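## Task

Finish with the pill organiser resting flat on its base on the table, Saturday's lid swung open to vertical or past it, and every other lid clicked closed. Nothing counts if it only stays that way because the robot is holding it. Release everything and move the grippers away at the end.

## Robot and tools

Robot: two arms, left_arm and right_arm, each with a two-finger parallel gripper and a wrist camera. Arm bases in the scene frame: left_arm at (+0.011, +0.254, 0) m, quat_wxyz (+1.000, 0, 0, -0.031); right_arm at (-0.046, -0.362, 0) m, quat_wxyz (+0.997, 0, 0, -0.071). The names are just labels and do not match image sides.

Scene frame: origin on the table surface midway between the arms, +x points forward over the table, +z points up, and left_arm sits on the +y side. All positions are in metres, and orientations are quaternions written w first (qw, qx, qy, qz). In the gripper's own frame the fingers extend along +z and close along y. end_effector_position is the spot between the finger pads, roughly 1 cm short of the fingertips.

Row format, shared by execute_actions and move: 16 numbers in a single flat list covering both arms, left first. For each arm: x, y, z, qw, qx, qy, qz, opening. x, y, z and the quaternion form an absolute target pose for that gripper in the scene frame, not an offset. opening runs from -1 (closed) to +1 (fully open, 0.094 m). Both arms must always be given, even if only one should move. To hold an arm still, resend the exact pose from the latest result together with its desired opening, and keep reusing the same quaternion rather than copying a drifted one.

execute_actions(actions): actions is a list of actions; each action is a list of up to 15 rows, one row per 1/30 s control step. If fewer than 15 rows are given, the last one is repeated to fill the action. An empty list simply returns the current state and images. Any target lying more than 0.6 m from the gripper's current position, measured along that gripper's axes, gets the action rejected for both arms; a malformed action or a failing first action cancels the entire call.

move(target, speed, blocking): target is one 16-number row of absolute poses as above. Every gripper travels in a straight line to its pose, and all arms arrive together, taking between 0.5 and 10 s (cut off at 10 s). speed is the maximum path speed in m/s, 0.002 to 0.5, default 0.25; turning is capped at twice that value in rad/s. Rotation takes the shorter direction. Opening is applied when the move begins. Paths ignore obstacles and the other arm, grippers can trail or overshoot, and faster contact or aiming deeper past a surface means harder pushing. blocking=false gives a result after 0.5 s while motion continues; after that, use wait or stop before issuing new actions or moves. The result adds a move: line with the outcome (done, off_target, moving, held, fault) and limits (paced = target was clipped; held = steps were blocked, possibly followed by a burst of speed), plus each gripper's distance from its pose.

wait(seconds): 0 to 10; lets time pass with the last commands held, and returns early if a move finishes. stop(): brakes a running move, which needs stopping distance; the fingers are not braked. zoom_image(camera, region): camera is cam_head_left, cam_head_right, cam_left_wrist or cam_right_wrist; region is [x0, y0, x1, y1] in image pixels from the top-left corner, at most 504 by 504. Head images are 896x504, wrist images 504x504. read_manual gives only licence text. finished_scene(scene): pass the current scene number once the organiser is stable and the grippers are clear; it cannot be reversed.

Reading results: the state line shows each gripper's position and quaternion; reported positions get less accurate at long reach. Hand target lines show the pose the controller is currently steering toward. grip_measured is the finger opening on the same -1..1 scale (the last joint value gives it in metres); readings may be off by about 1 mm. A pose unreachable line means the clearance check changed or blocked that arm's command. FAULT lines mark arm stops; MOTOR HOT appears from 75 °C.

Motion behaviour: every control step the commanded pose is limited to 70 mm and 16 degrees from the measured pose, so distant targets take several actions and you must keep sending the remainder. Friction can leave the gripper as much as 31 mm short, so very small commanded changes may not move it. Position wins over orientation when both cannot be met. Joint limits (rad): waist -2.618 to 3.054, shoulder 0.000 to 3.142, elbow 0.000 to 3.142, wrist pitch -1.571 to 1.571, wrist yaw -1.571 to 1.571, wrist roll -2.094 to 2.094. The elbow cannot fully straighten.

Gripping: command an opening below grip_measured to squeeze; around 0.03 below grips firmly, smaller differences grip lightly. Each pad is limited to about 50 to 62 N, and very thin parts are held less firmly.

Cameras have calibration data (intrinsics, distortion, world-to-camera transforms) that may be off by a few degrees and millimetres.

Avoid: knocking the organiser or anything else off the table, tipping it off its base, letting the arms collide or press on each other, fast impacts, slamming lids, dropping objects, and holding loads long enough to overheat motors (a stop at 90 °C, and at 100 °C the arm goes limp and falls). Loose objects may get an occasional small nudge from outside.

Each tool is called after ">>>" as name(argument=value, ...), one argument or row to a line, values as JSON.

## Session

>>> execute_actions(
  actions=[],
)

Scene clock: 0.00 s.
left_arm: end_effector_position=(+0.1794, +0.1848, +0.1171) grip_measured=+1.000 end_effector_quat_wxyz=(+0.010, +0.749, +0.663, +0.010) | right_arm: end_effector_position=(+0.3275, -0.2868, +0.2263) grip_measured=+1.000 end_effector_quat_wxyz=(+0.294, -0.462, +0.611, -0.572)
Joint positions: left_arm=[-0.339  1.197  0.971 -1.32  -0.009  1.292  0.094] | right_arm=[ 0.734  1.345  0.737  0.275  1.015 -1.458  0.094]
Joint velocities: left_arm=[ 0.007  0.002 -0.007  0.007 -0.022  0.022  0.   ] | right_arm=[-0.002 -0.002 -0.002 -0.007  0.022 -0.081  0.   ]
Hand target (left_arm): +0.179, +0.185, +0.117; +0.010, +0.749, +0.663, +0.010
Hand target (right_arm): +0.327, -0.287, +0.226; +0.294, -0.462, +0.611, -0.572
camera_calibration (this result's frames):
cam_left_wrist: T_world_to_cam=[[-0.994642, -0.103111, -0.00748449, 0.190323], [-0.0914054, 0.843282, 0.529641, -0.168356], [-0.0483002, 0.527487, -0.848189, 0.142939], [0, 0, 0, 1]] pos_world=[0.180819, 0.0861977, 0.211832]
cam_right_wrist: T_world_to_cam=[[0.14447, -0.194372, 0.970231, -0.320657], [-0.751793, -0.659093, -0.0200959, 0.10702], [0.643378, -0.72651, -0.241346, -0.276103], [0, 0, 0, 1]] pos_world=[0.30442, -0.192382, 0.246626]

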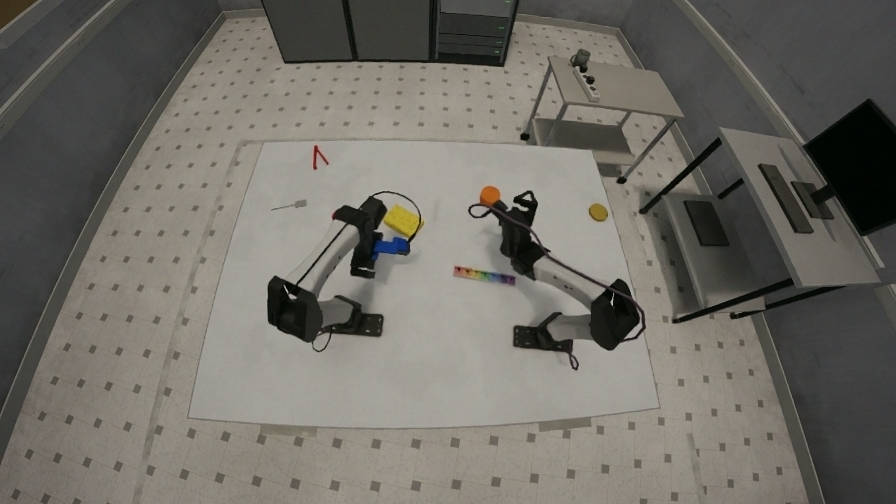

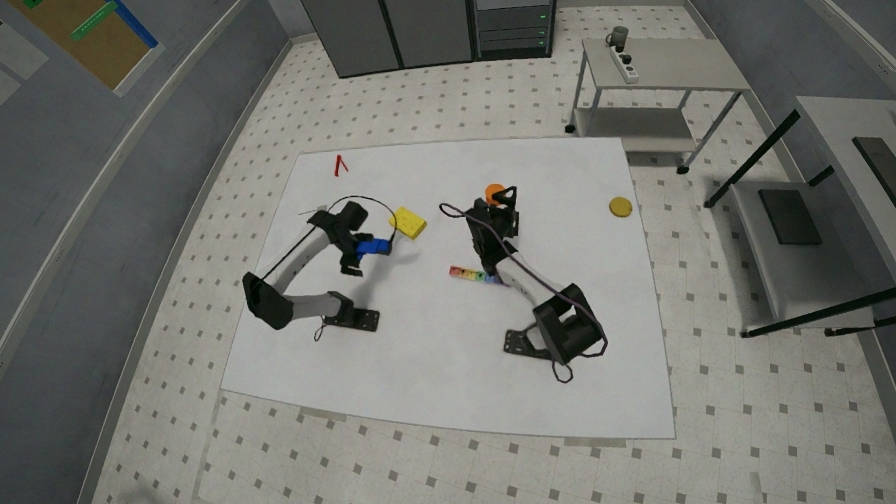

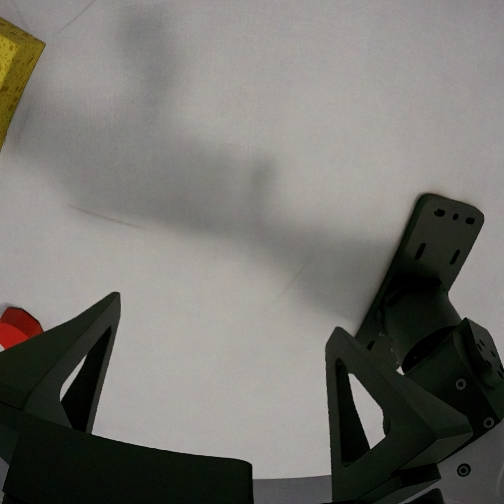

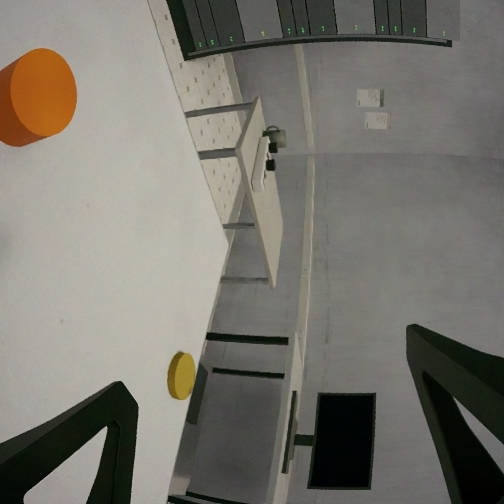

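>>> zoom_image(
  camera="cam_head_left",
  region=[430, 245, 540, 305],
)

Region (430, 245, 540, 305) of cam_head_left's 896x504 image, scaled by 4.582, with more detail than that image has; it fills the top 275 rows of this view, and the rest is white.

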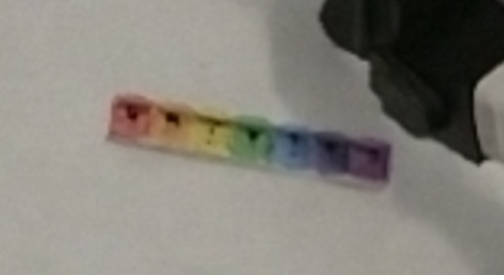

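>>> move(
  target=[0.17,-0.03,0.2,0.010,0.749,0.663,0.010,1,0.25,-0.40,0.25,0.294,-0.462,0.611,-0.572,1],
)

Scene clock: 8.10 s.
left_arm: end_effector_position=(+0.1674, -0.0284, +0.1994) grip_measured=+1.000 end_effector_quat_wxyz=(+0.030, +0.749, +0.662, -0.003) | right_arm: end_effector_position=(+0.2515, -0.3969, +0.2646) grip_measured=+1.000 end_effector_quat_wxyz=(+0.309, -0.450, +0.607, -0.577)
Joint positions: left_arm=[-1.007  1.749  1.796 -1.559 -0.007  0.625  0.094] | right_arm=[ 0.399  0.734  0.544  0.005  0.688 -1.599  0.094]
Joint velocities: left_arm=[ 0.002 -0.007 -0.007  0.037 -0.037 -0.022  0.   ] | right_arm=[ 0.022 -0.002  0.012  0.051 -0.007 -0.051  0.   ]
Hand target (left_arm): +0.167, -0.030, +0.201; +0.029, +0.749, +0.662, -0.001
Hand target (right_arm): +0.248, -0.400, +0.253; +0.294, -0.462, +0.609, -0.573
Off the commanded pose (left_arm): 0.003 m, 3 deg.
Off the commanded pose (right_arm): 0.015 m, 2 deg.
joint sent to its limit (left arm) — the command would take joint 4 (wrist pitch) past its lower limit, so that joint was sent only as far as its limit.
move: off_target (left_arm, right_arm)
camera_calibration (this result's frames):
cam_left_wrist: T_world_to_cam=[[-0.994751, -0.101838, -0.00995513, 0.157615], [-0.0936895, 0.867379, 0.488749, -0.0239927], [-0.0411383, 0.487116, -0.872368, 0.32705], [0, 0, 0, 1]] pos_world=[0.167994, -0.122449, 0.298603]
cam_right_wrist: T_world_to_cam=[[0.108057, -0.203825, 0.973026, -0.363621], [-0.748241, -0.661111, -0.0553925, -0.0142242], [0.654568, -0.722072, -0.223947, -0.303627], [0, 0, 0, 1]] pos_world=[0.227393, -0.30276, 0.285028]

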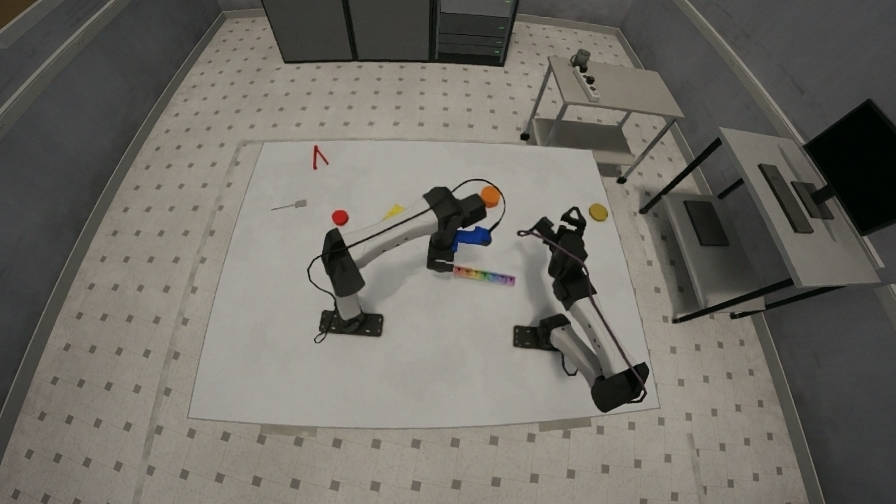

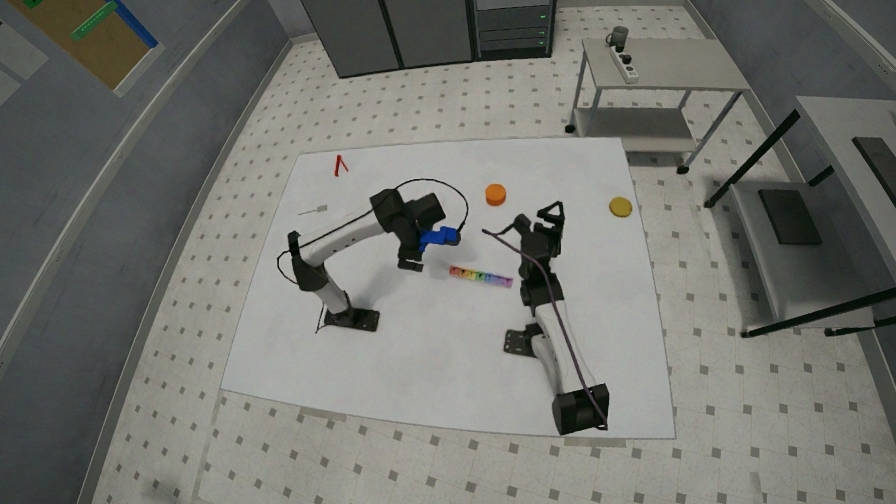

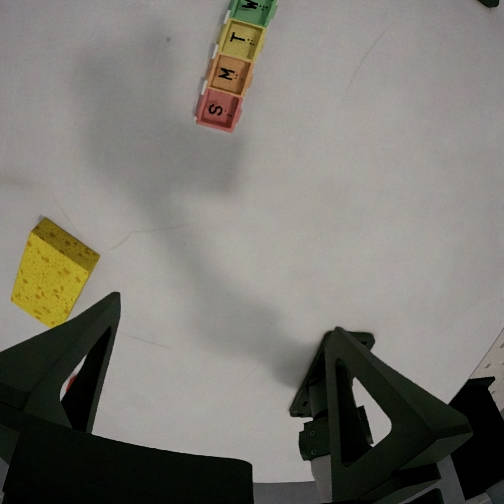

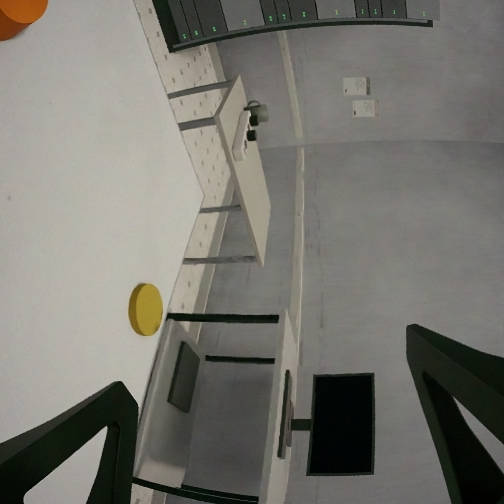

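>>> move(
  target=[0.154,-0.215,0.09,0.1764,0.738,0.615,-0.2117,0.4,0.25,-0.42,0.25,0.294,-0.462,0.611,-0.572,1],
  speed=0.15,
)

Scene clock: 12.23 s.
left_arm: end_effector_position=(+0.1600, -0.2129, +0.0969) grip_measured=+0.402 end_effector_quat_wxyz=(+0.177, +0.736, +0.620, -0.207) | right_arm: end_effector_position=(+0.2533, -0.4172, +0.2580) grip_measured=+1.000 end_effector_quat_wxyz=(+0.301, -0.458, +0.609, -0.573)
Joint positions: left_arm=[-1.101  2.001  1.584 -0.677  0.287  0.51   0.066] | right_arm=[ 0.26   0.725  0.53   0.004  0.55  -1.631  0.094]
Joint velocities: left_arm=[-0.012  0.007  0.002 -0.007 -0.037 -0.051 -0.   ] | right_arm=[ 0.007 -0.007  0.012 -0.051  0.007  0.007  0.   ]
Hand target (left_arm): +0.154, -0.217, +0.093; +0.175, +0.738, +0.616, -0.213
Hand target (right_arm): +0.250, -0.420, +0.250; +0.294, -0.462, +0.611, -0.572
Off the commanded pose (left_arm): 0.009 m, 1 deg.
Off the commanded pose (right_arm): 0.009 m, 1 deg.
move: done
camera_calibration (this result's frames):
cam_left_wrist: T_world_to_cam=[[-0.991552, -0.0121654, 0.129141, 0.135541], [-0.0095456, 0.999736, 0.0208862, 0.245431], [-0.129361, 0.019477, -0.991406, 0.253295], [0, 0, 0, 1]] pos_world=[0.169506, -0.248651, 0.228489]
cam_right_wrist: T_world_to_cam=[[0.131448, -0.199126, 0.971118, -0.364922], [-0.748152, -0.662625, -0.0346023, -0.0326728], [0.650377, -0.721995, -0.236077, -0.31668], [0, 0, 0, 1]] pos_world=[0.229485, -0.322956, 0.278491]

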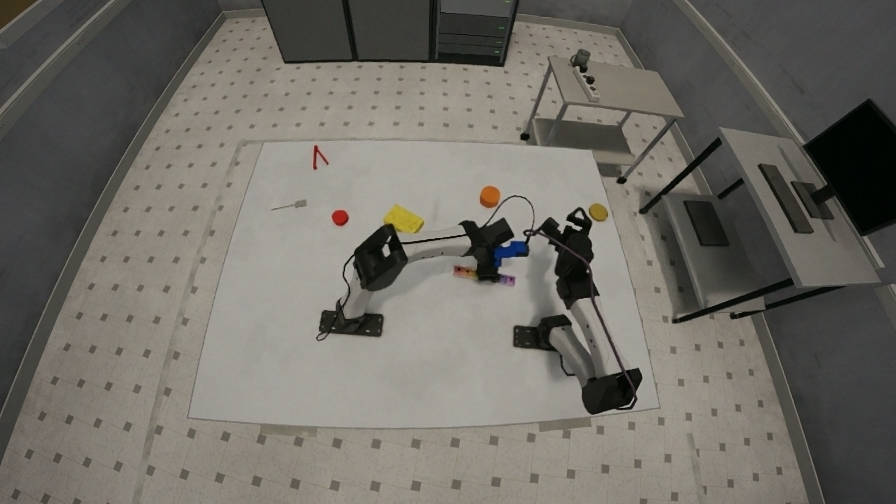

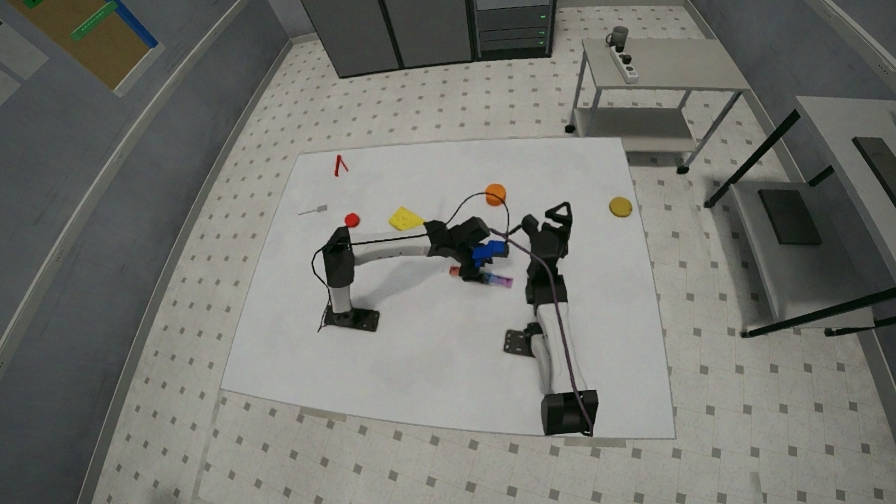

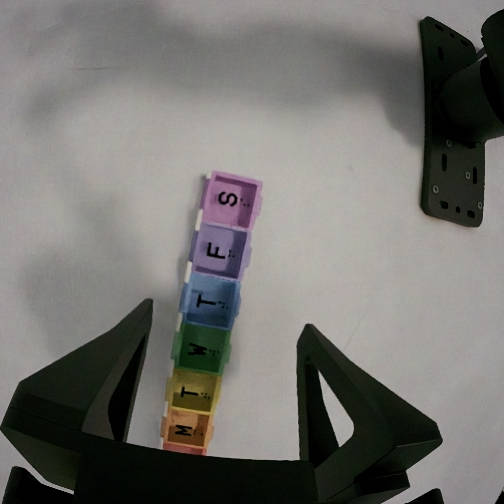

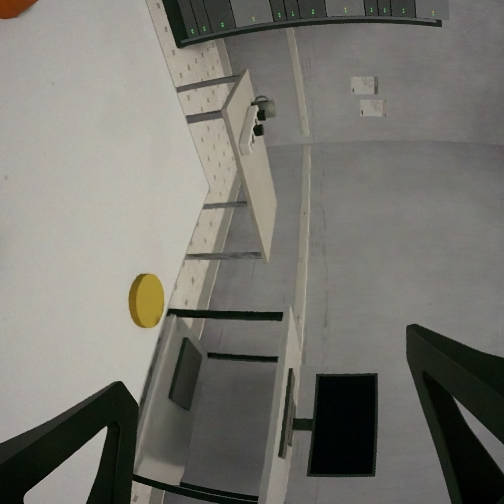

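>>> move(
  target=[0.166,-0.231,0.06,0.1764,0.738,0.615,-0.2117,0.4,0.25,-0.42,0.25,0.294,-0.462,0.611,-0.572,1],
  speed=0.05,
)

>>> move(
  target=[0.166,-0.231,0.03,0.1764,0.738,0.615,-0.2117,0.4,0.25,-0.42,0.25,0.294,-0.462,0.611,-0.572,1],
  speed=0.03,
)

Scene clock: 15.57 s.
left_arm: end_effector_position=(+0.1651, -0.2253, +0.0593) grip_measured=+0.402 end_effector_quat_wxyz=(+0.168, +0.737, +0.621, -0.205) | right_arm: end_effector_position=(+0.2533, -0.4171, +0.2580) grip_measured=+1.000 end_effector_quat_wxyz=(+0.301, -0.459, +0.609, -0.573)
Joint positions: left_arm=[-1.101  2.098  1.584 -0.597  0.288  0.511  0.066] | right_arm=[ 0.26   0.725  0.53   0.004  0.55  -1.631  0.094]
Joint velocities: left_arm=[ 0.012 -0.002 -0.027 -0.081 -0.007 -0.007 -0.   ] | right_arm=[-0.012  0.007 -0.012  0.037 -0.022  0.007  0.   ]
Hand target (left_arm): +0.166, -0.231, +0.060; +0.176, +0.738, +0.615, -0.212
Hand target (right_arm): +0.250, -0.420, +0.250; +0.294, -0.462, +0.611, -0.572
Off the commanded pose (left_arm): 0.006 m, 1 deg.
Off the commanded pose (right_arm): 0.009 m, 1 deg.
move: done
camera_calibration (this result's frames):
cam_left_wrist: T_world_to_cam=[[-0.990538, -0.0126146, 0.136655, 0.144591], [-0.0076544, 0.999295, 0.0367624, 0.257352], [-0.137022, 0.0353685, -0.989936, 0.221688], [0, 0, 0, 1]] pos_world=[0.175569, -0.263187, 0.190237]
cam_right_wrist: T_world_to_cam=[[0.131531, -0.199147, 0.971103, -0.364933], [-0.747904, -0.662902, -0.0346436, -0.0327814], [0.650646, -0.721735, -0.236134, -0.3166], [0, 0, 0, 1]] pos_world=[0.229477, -0.322907, 0.278491]

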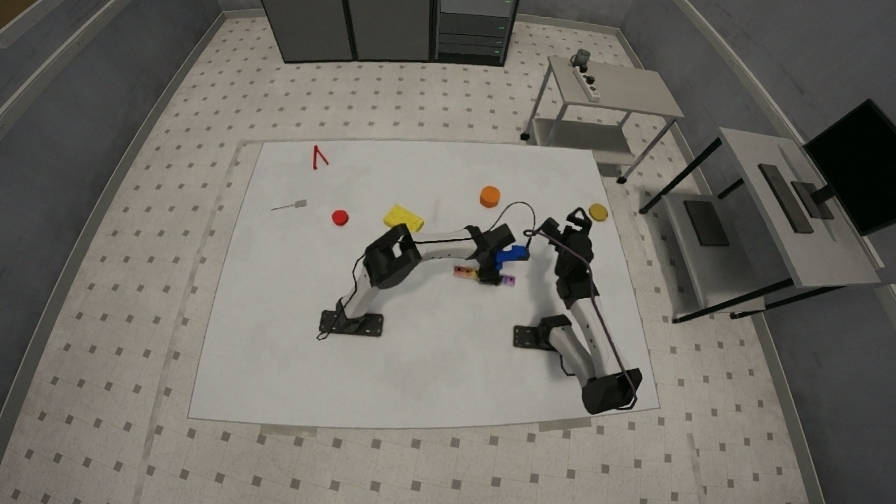

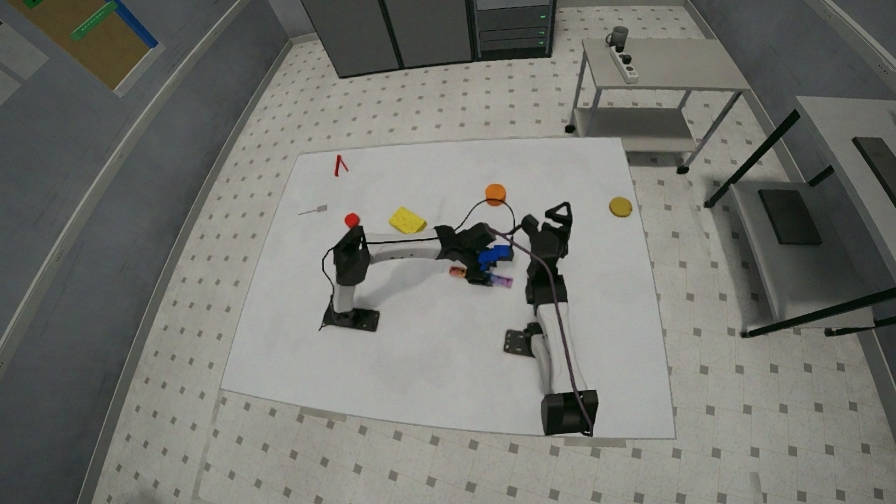

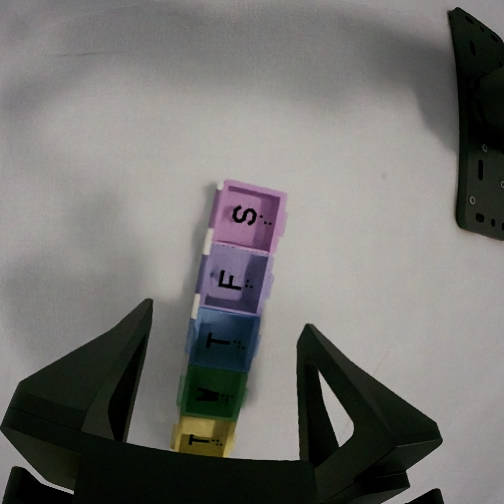

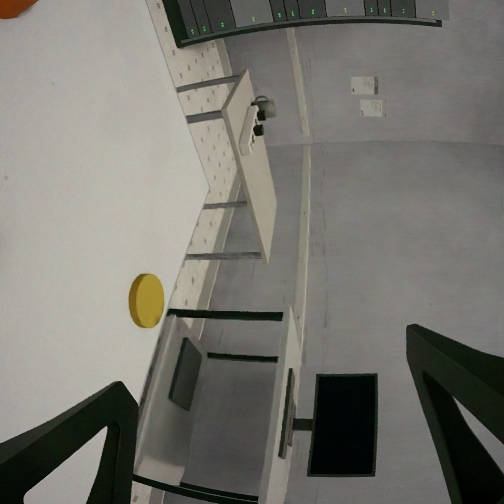

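Scene clock: 16.87 s.
left_arm: end_effector_position=(+0.1672, -0.2303, +0.0365) grip_measured=+0.402 end_effector_quat_wxyz=(+0.177, +0.737, +0.619, -0.207) | right_arm: end_effector_position=(+0.2533, -0.4171, +0.2580) grip_measured=+1.000 end_effector_quat_wxyz=(+0.301, -0.459, +0.609, -0.573)
Joint positions: left_arm=[-1.101  2.133  1.535 -0.495  0.289  0.511  0.066] | right_arm=[ 0.26   0.725  0.53   0.004  0.55  -1.631  0.094]
Joint velocities: left_arm=[ 0.007 -0.012 -0.007  0.051 -0.051 -0.007  0.   ] | right_arm=[-0.012  0.027  0.007 -0.007 -0.022 -0.007  0.   ]
Hand target (left_arm): +0.166, -0.231, +0.030; +0.176, +0.739, +0.615, -0.212
Hand target (right_arm): +0.250, -0.420, +0.250; +0.294, -0.462, +0.611, -0.572
Off the commanded pose (left_arm): 0.007 m, 1 deg.
Off the commanded pose (right_arm): 0.009 m, 1 deg.
move: done
camera_calibration (this result's frames):
cam_left_wrist: T_world_to_cam=[[-0.991535, -0.00976815, 0.129471, 0.150799], [-0.00736386, 0.999792, 0.0190359, 0.263927], [-0.12963, 0.0179213, -0.9914, 0.194429], [0, 0, 0, 1]] pos_world=[0.17667, -0.265884, 0.168209]
cam_right_wrist: T_world_to_cam=[[0.131531, -0.199147, 0.971103, -0.364933], [-0.747904, -0.662902, -0.0346436, -0.0327814], [0.650646, -0.721735, -0.236134, -0.3166], [0, 0, 0, 1]] pos_world=[0.229477, -0.322907, 0.278491]

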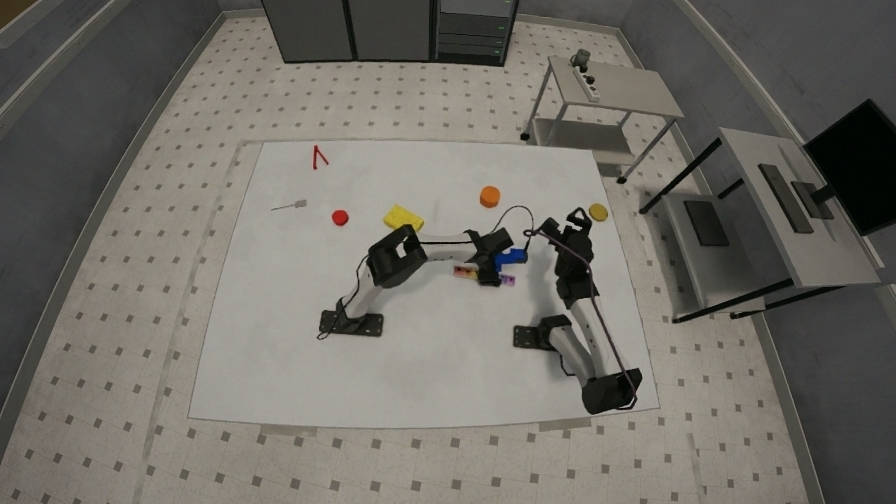

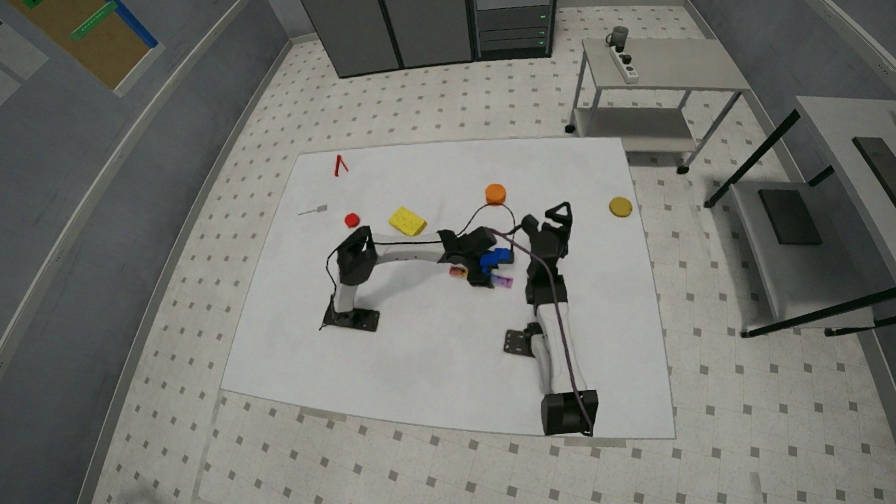

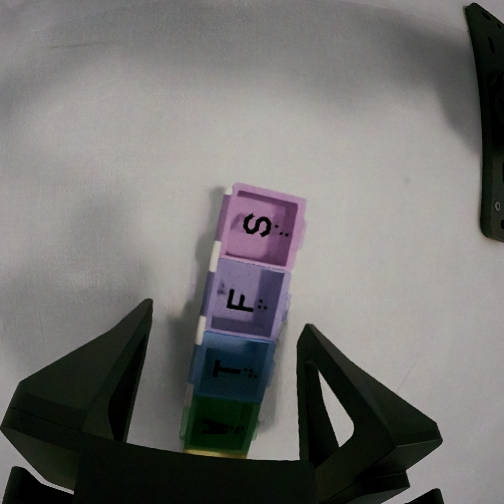

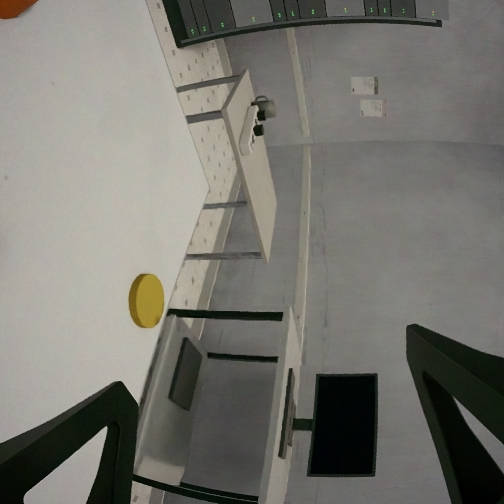

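>>> move(
  target=[0.166,-0.231,0.03,0.1764,0.738,0.615,-0.2117,-0.36,0.25,-0.42,0.25,0.294,-0.462,0.611,-0.572,1],
  speed=0.03,
)

>>> move(
  target=[0.17,-0.231,0.07,0.1764,0.738,0.615,-0.2117,-0.36,0.25,-0.42,0.25,0.294,-0.462,0.611,-0.572,1],
  speed=0.05,
)

>>> move(
  target=[0.31,-0.19,0.07,0.2187,0.5852,0.7627,-0.1678,-0.36,0.25,-0.42,0.25,0.294,-0.462,0.611,-0.572,1],
  speed=0.1,
)

>>> move(
  target=[0.31,-0.19,0.02,0.2187,0.5852,0.7627,-0.1678,-0.36,0.25,-0.42,0.25,0.294,-0.462,0.611,-0.572,1],
  speed=0.03,
)

Scene clock: 21.17 s.
left_arm: end_effector_position=(+0.1675, -0.2310, +0.0369) grip_measured=-0.306 end_effector_quat_wxyz=(+0.179, +0.737, +0.618, -0.208) | right_arm: end_effector_position=(+0.2533, -0.4171, +0.2580) grip_measured=+1.000 end_effector_quat_wxyz=(+0.301, -0.459, +0.609, -0.573)
Joint positions: left_arm=[-1.101  2.133  1.535 -0.491  0.289  0.511  0.033] | right_arm=[ 0.26   0.725  0.53   0.004  0.55  -1.631  0.094]
Joint velocities: left_arm=[ 0.007 -0.007  0.012  0.066 -0.022 -0.183  0.   ] | right_arm=[ 0.002 -0.002 -0.012 -0.11  -0.007  0.051  0.   ]
Hand target (left_arm): +0.166, -0.231, +0.030; +0.176, +0.738, +0.615, -0.212
Hand target (right_arm): +0.250, -0.420, +0.250; +0.294, -0.462, +0.611, -0.572
Off the commanded pose (left_arm): 0.007 m, 1 deg.
Off the commanded pose (right_arm): 0.009 m, 1 deg.
move: done
camera_calibration (this result's frames):
cam_left_wrist: T_world_to_cam=[[-0.991672, -0.00916978, 0.12846, 0.151166], [-0.00720608, 0.99985, 0.015743, 0.264715], [-0.128585, 0.0146862, -0.99159, 0.193947], [0, 0, 0, 1]] pos_world=[0.176753, -0.266137, 0.16873]
cam_right_wrist: T_world_to_cam=[[0.131531, -0.199147, 0.971103, -0.364933], [-0.747904, -0.662902, -0.0346436, -0.0327814], [0.650646, -0.721735, -0.236134, -0.3166], [0, 0, 0, 1]] pos_world=[0.229477, -0.322907, 0.278491]

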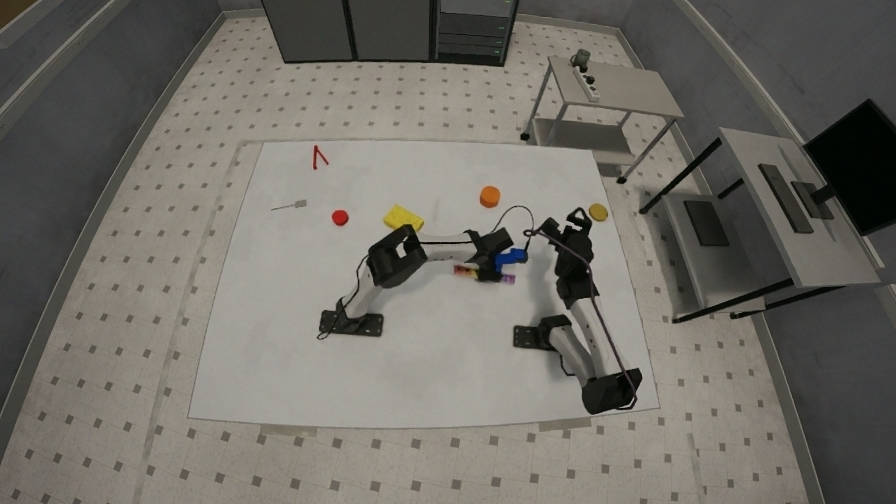

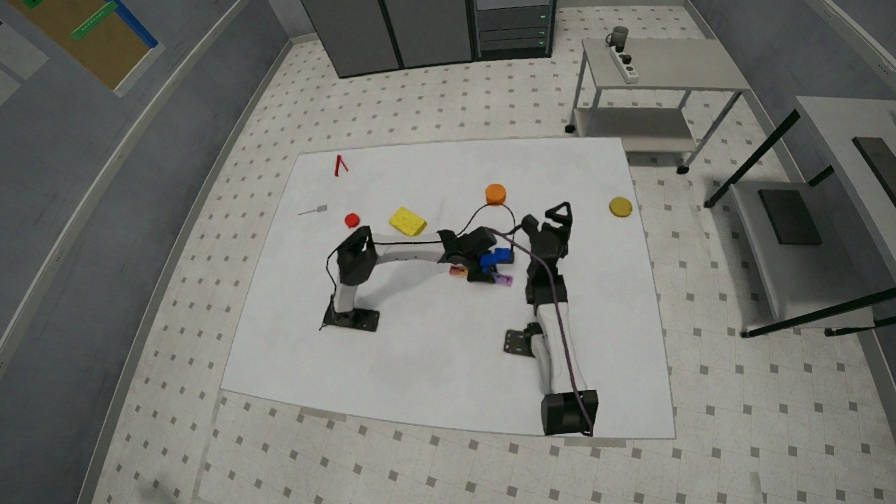

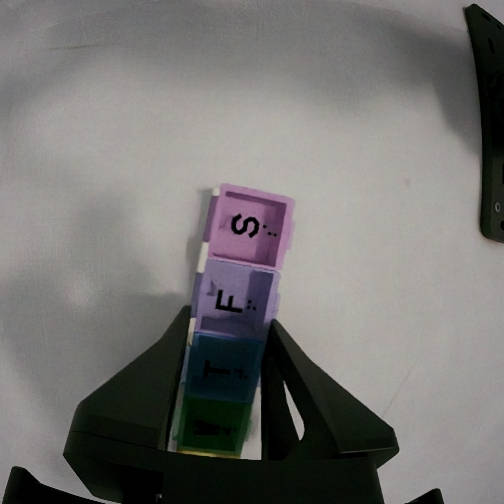

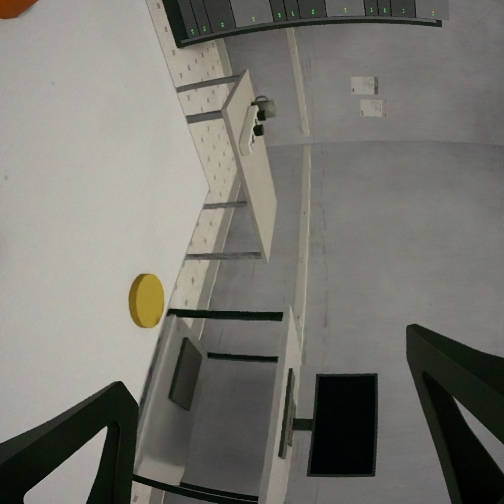

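Scene clock: 22.30 s.
left_arm: end_effector_position=(+0.1647, -0.2256, +0.0467) grip_measured=-0.306 end_effector_quat_wxyz=(+0.155, +0.741, +0.622, -0.201) | right_arm: end_effector_position=(+0.2533, -0.4171, +0.2580) grip_measured=+1.000 end_effector_quat_wxyz=(+0.301, -0.459, +0.609, -0.573)
Joint positions: left_arm=[-1.101  2.133  1.598 -0.606  0.291  0.519  0.033] | right_arm=[ 0.26   0.725  0.53   0.004  0.55  -1.631  0.094]
Joint velocities: left_arm=[ 0.007 -0.007 -0.022 -0.051  0.037 -0.007 -0.002] | right_arm=[-0.017  0.002 -0.007 -0.022 -0.11  -0.007  0.   ]
Hand target (left_arm): +0.170, -0.230, +0.070; +0.177, +0.739, +0.615, -0.212
Hand target (right_arm): +0.250, -0.420, +0.250; +0.294, -0.462, +0.611, -0.572
Off the commanded pose (left_arm): 0.025 m, 3 deg.
Off the commanded pose (right_arm): 0.009 m, 1 deg.
move: off_target (left_arm)
camera_calibration (this result's frames):
cam_left_wrist: T_world_to_cam=[[-0.989195, -0.00795417, 0.14639, 0.146292], [0.0010744, 0.998107, 0.0614926, 0.255293], [-0.146602, 0.0609855, -0.987314, 0.21638], [0, 0, 0, 1]] pos_world=[0.176158, -0.266842, 0.17652]
cam_right_wrist: T_world_to_cam=[[0.131531, -0.199147, 0.971103, -0.364933], [-0.747904, -0.662902, -0.0346436, -0.0327814], [0.650646, -0.721735, -0.236134, -0.3166], [0, 0, 0, 1]] pos_world=[0.229477, -0.322907, 0.278491]

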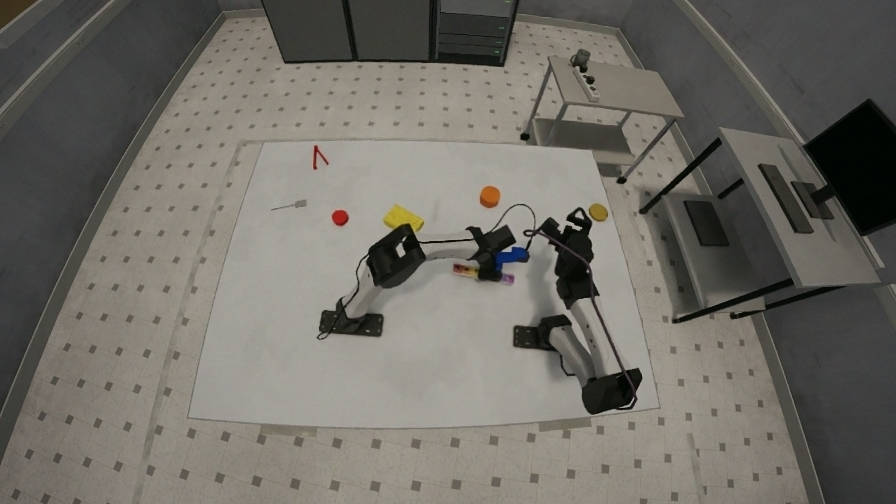

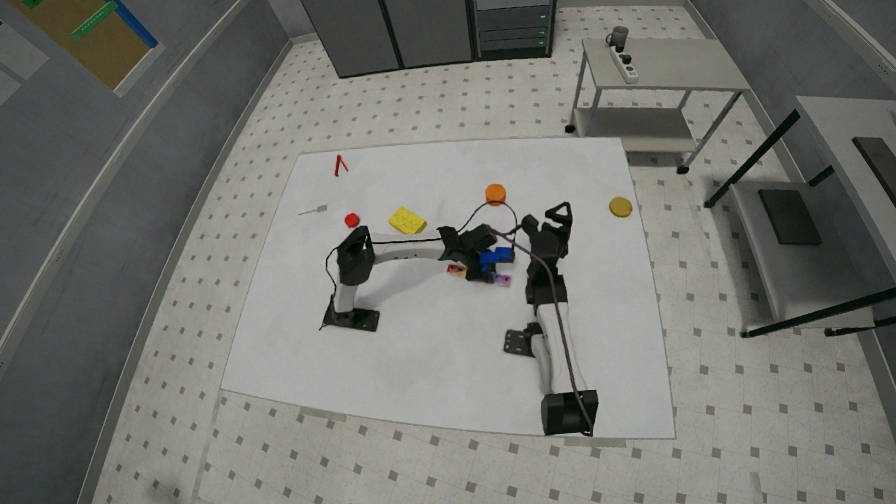

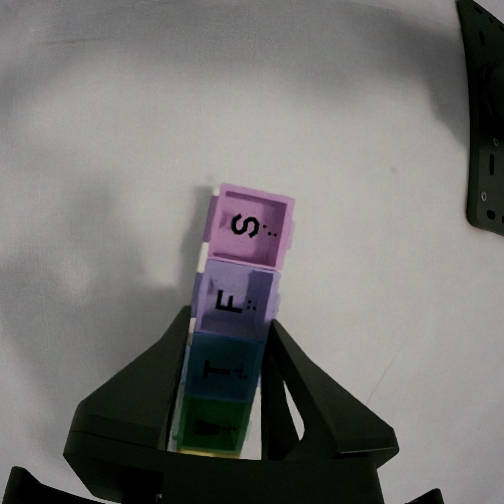

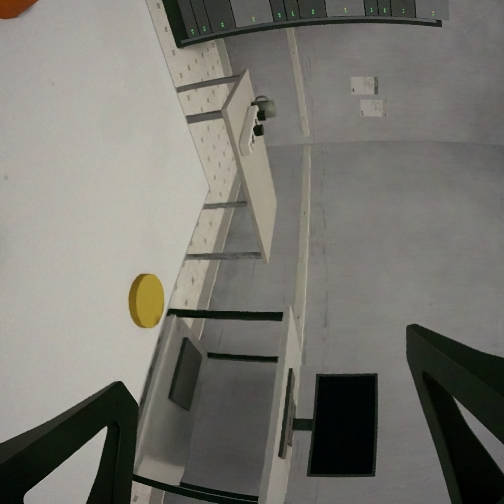

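Scene clock: 25.00 s.
left_arm: end_effector_position=(+0.3018, -0.1865, +0.0671) grip_measured=-0.306 end_effector_quat_wxyz=(+0.209, +0.592, +0.760, -0.167) | right_arm: end_effector_position=(+0.2533, -0.4171, +0.2580) grip_measured=+1.000 end_effector_quat_wxyz=(+0.301, -0.459, +0.609, -0.573)
Joint positions: left_arm=[-0.858  2.148  1.687 -0.606  0.209  0.349  0.033] | right_arm=[ 0.26   0.725  0.53   0.004  0.55  -1.631  0.094]
Joint velocities: left_arm=[-0.007 -0.017 -0.012  0.037 -0.007 -0.022  0.001] | right_arm=[ 0.007  0.002  0.017 -0.051 -0.037  0.007  0.   ]
Hand target (left_arm): +0.310, -0.189, +0.071; +0.220, +0.586, +0.762, -0.166
Hand target (right_arm): +0.250, -0.420, +0.250; +0.294, -0.462, +0.611, -0.572
Off the commanded pose (left_arm): 0.009 m, 1 deg.
Off the commanded pose (right_arm): 0.009 m, 1 deg.
move: done
camera_calibration (this result's frames):
cam_left_wrist: T_world_to_cam=[[-0.900315, -0.412948, 0.137501, 0.177441], [-0.412614, 0.910334, 0.0322738, 0.325287], [-0.1385, -0.0276784, -0.989976, 0.235457], [0, 0, 0, 1]] pos_world=[0.326582, -0.216329, 0.1982]
cam_right_wrist: T_world_to_cam=[[0.131531, -0.199147, 0.971103, -0.364933], [-0.747904, -0.662902, -0.0346436, -0.0327814], [0.650646, -0.721735, -0.236134, -0.3166], [0, 0, 0, 1]] pos_world=[0.229477, -0.322907, 0.278491]

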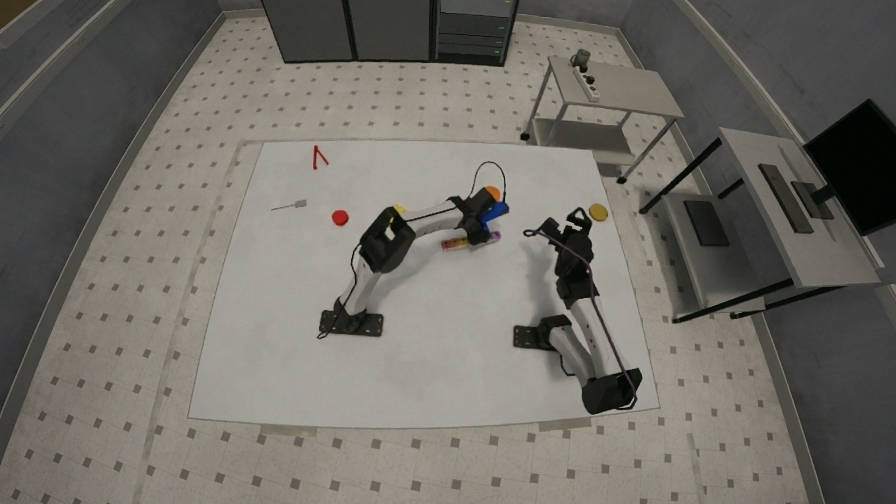

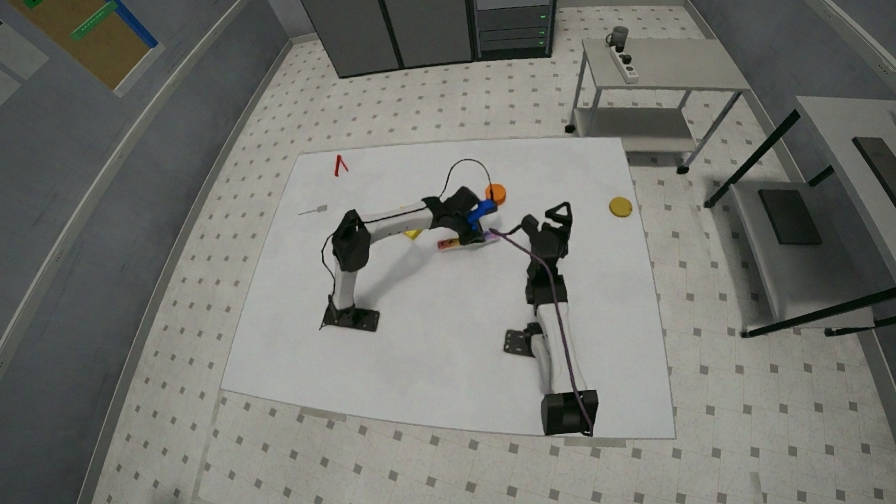

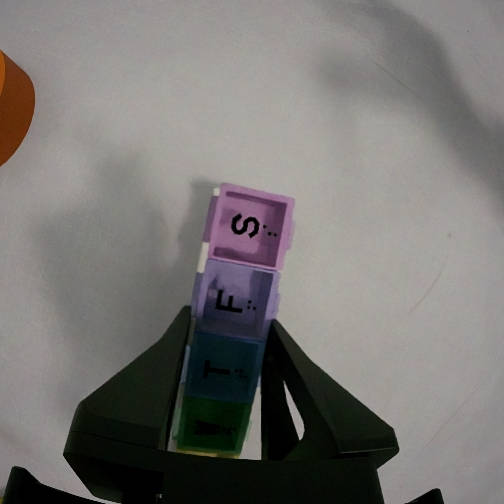

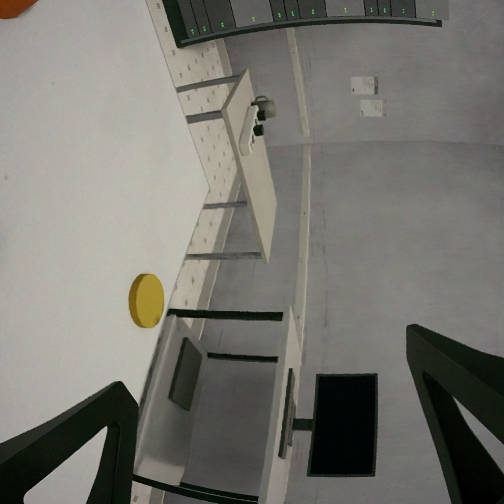

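Scene clock: 26.83 s.
left_arm: end_effector_position=(+0.3076, -0.1942, +0.0376) grip_measured=-0.306 end_effector_quat_wxyz=(+0.227, +0.589, +0.757, -0.172) | right_arm: end_effector_position=(+0.2533, -0.4171, +0.2580) grip_measured=+1.000 end_effector_quat_wxyz=(+0.301, -0.459, +0.609, -0.573)
Joint positions: left_arm=[-0.858  2.191  1.615 -0.453  0.209  0.344  0.033] | right_arm=[ 0.26   0.725  0.53   0.004  0.55  -1.631  0.094]
Joint velocities: left_arm=[ 0.002 -0.012 -0.007  0.051  0.037  0.007 -0.001] | right_arm=[-0.017 -0.002 -0.002 -0.007 -0.066 -0.007  0.   ]
Hand target (left_arm): +0.310, -0.190, +0.020; +0.219, +0.585, +0.763, -0.168
Hand target (right_arm): +0.250, -0.420, +0.250; +0.294, -0.462, +0.611, -0.572
Off the commanded pose (left_arm): 0.018 m, 1 deg.
Off the commanded pose (right_arm): 0.009 m, 1 deg.
move: off_target (left_arm)
camera_calibration (this result's frames):
cam_left_wrist: T_world_to_cam=[[-0.901408, -0.412482, 0.131615, 0.184224], [-0.416724, 0.909018, -0.00520028, 0.338035], [-0.117496, -0.0595349, -0.991287, 0.194296], [0, 0, 0, 1]] pos_world=[0.329757, -0.219723, 0.170114]
cam_right_wrist: T_world_to_cam=[[0.131531, -0.199147, 0.971103, -0.364933], [-0.747904, -0.662902, -0.0346436, -0.0327814], [0.650646, -0.721735, -0.236134, -0.3166], [0, 0, 0, 1]] pos_world=[0.229477, -0.322907, 0.278491]

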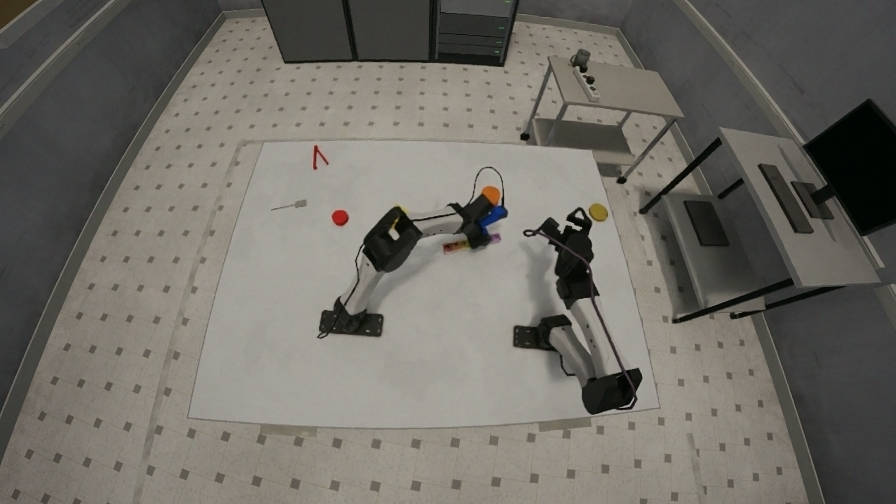

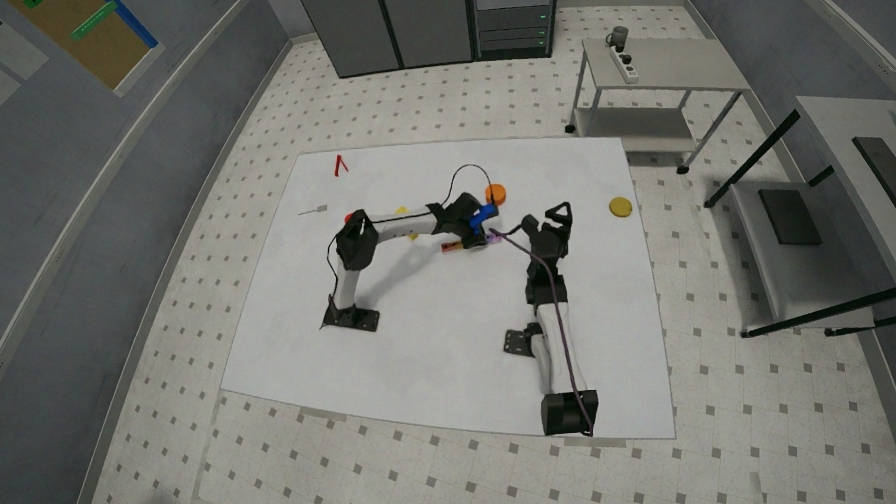

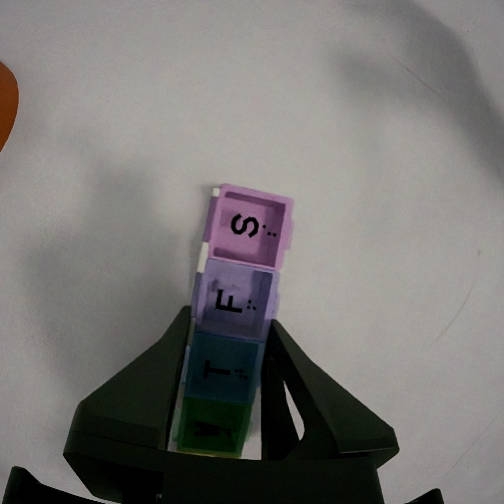

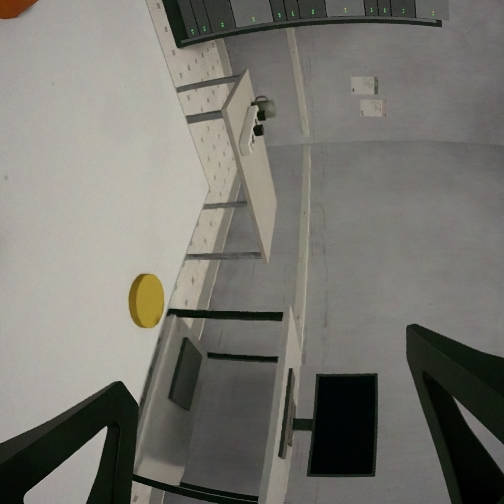

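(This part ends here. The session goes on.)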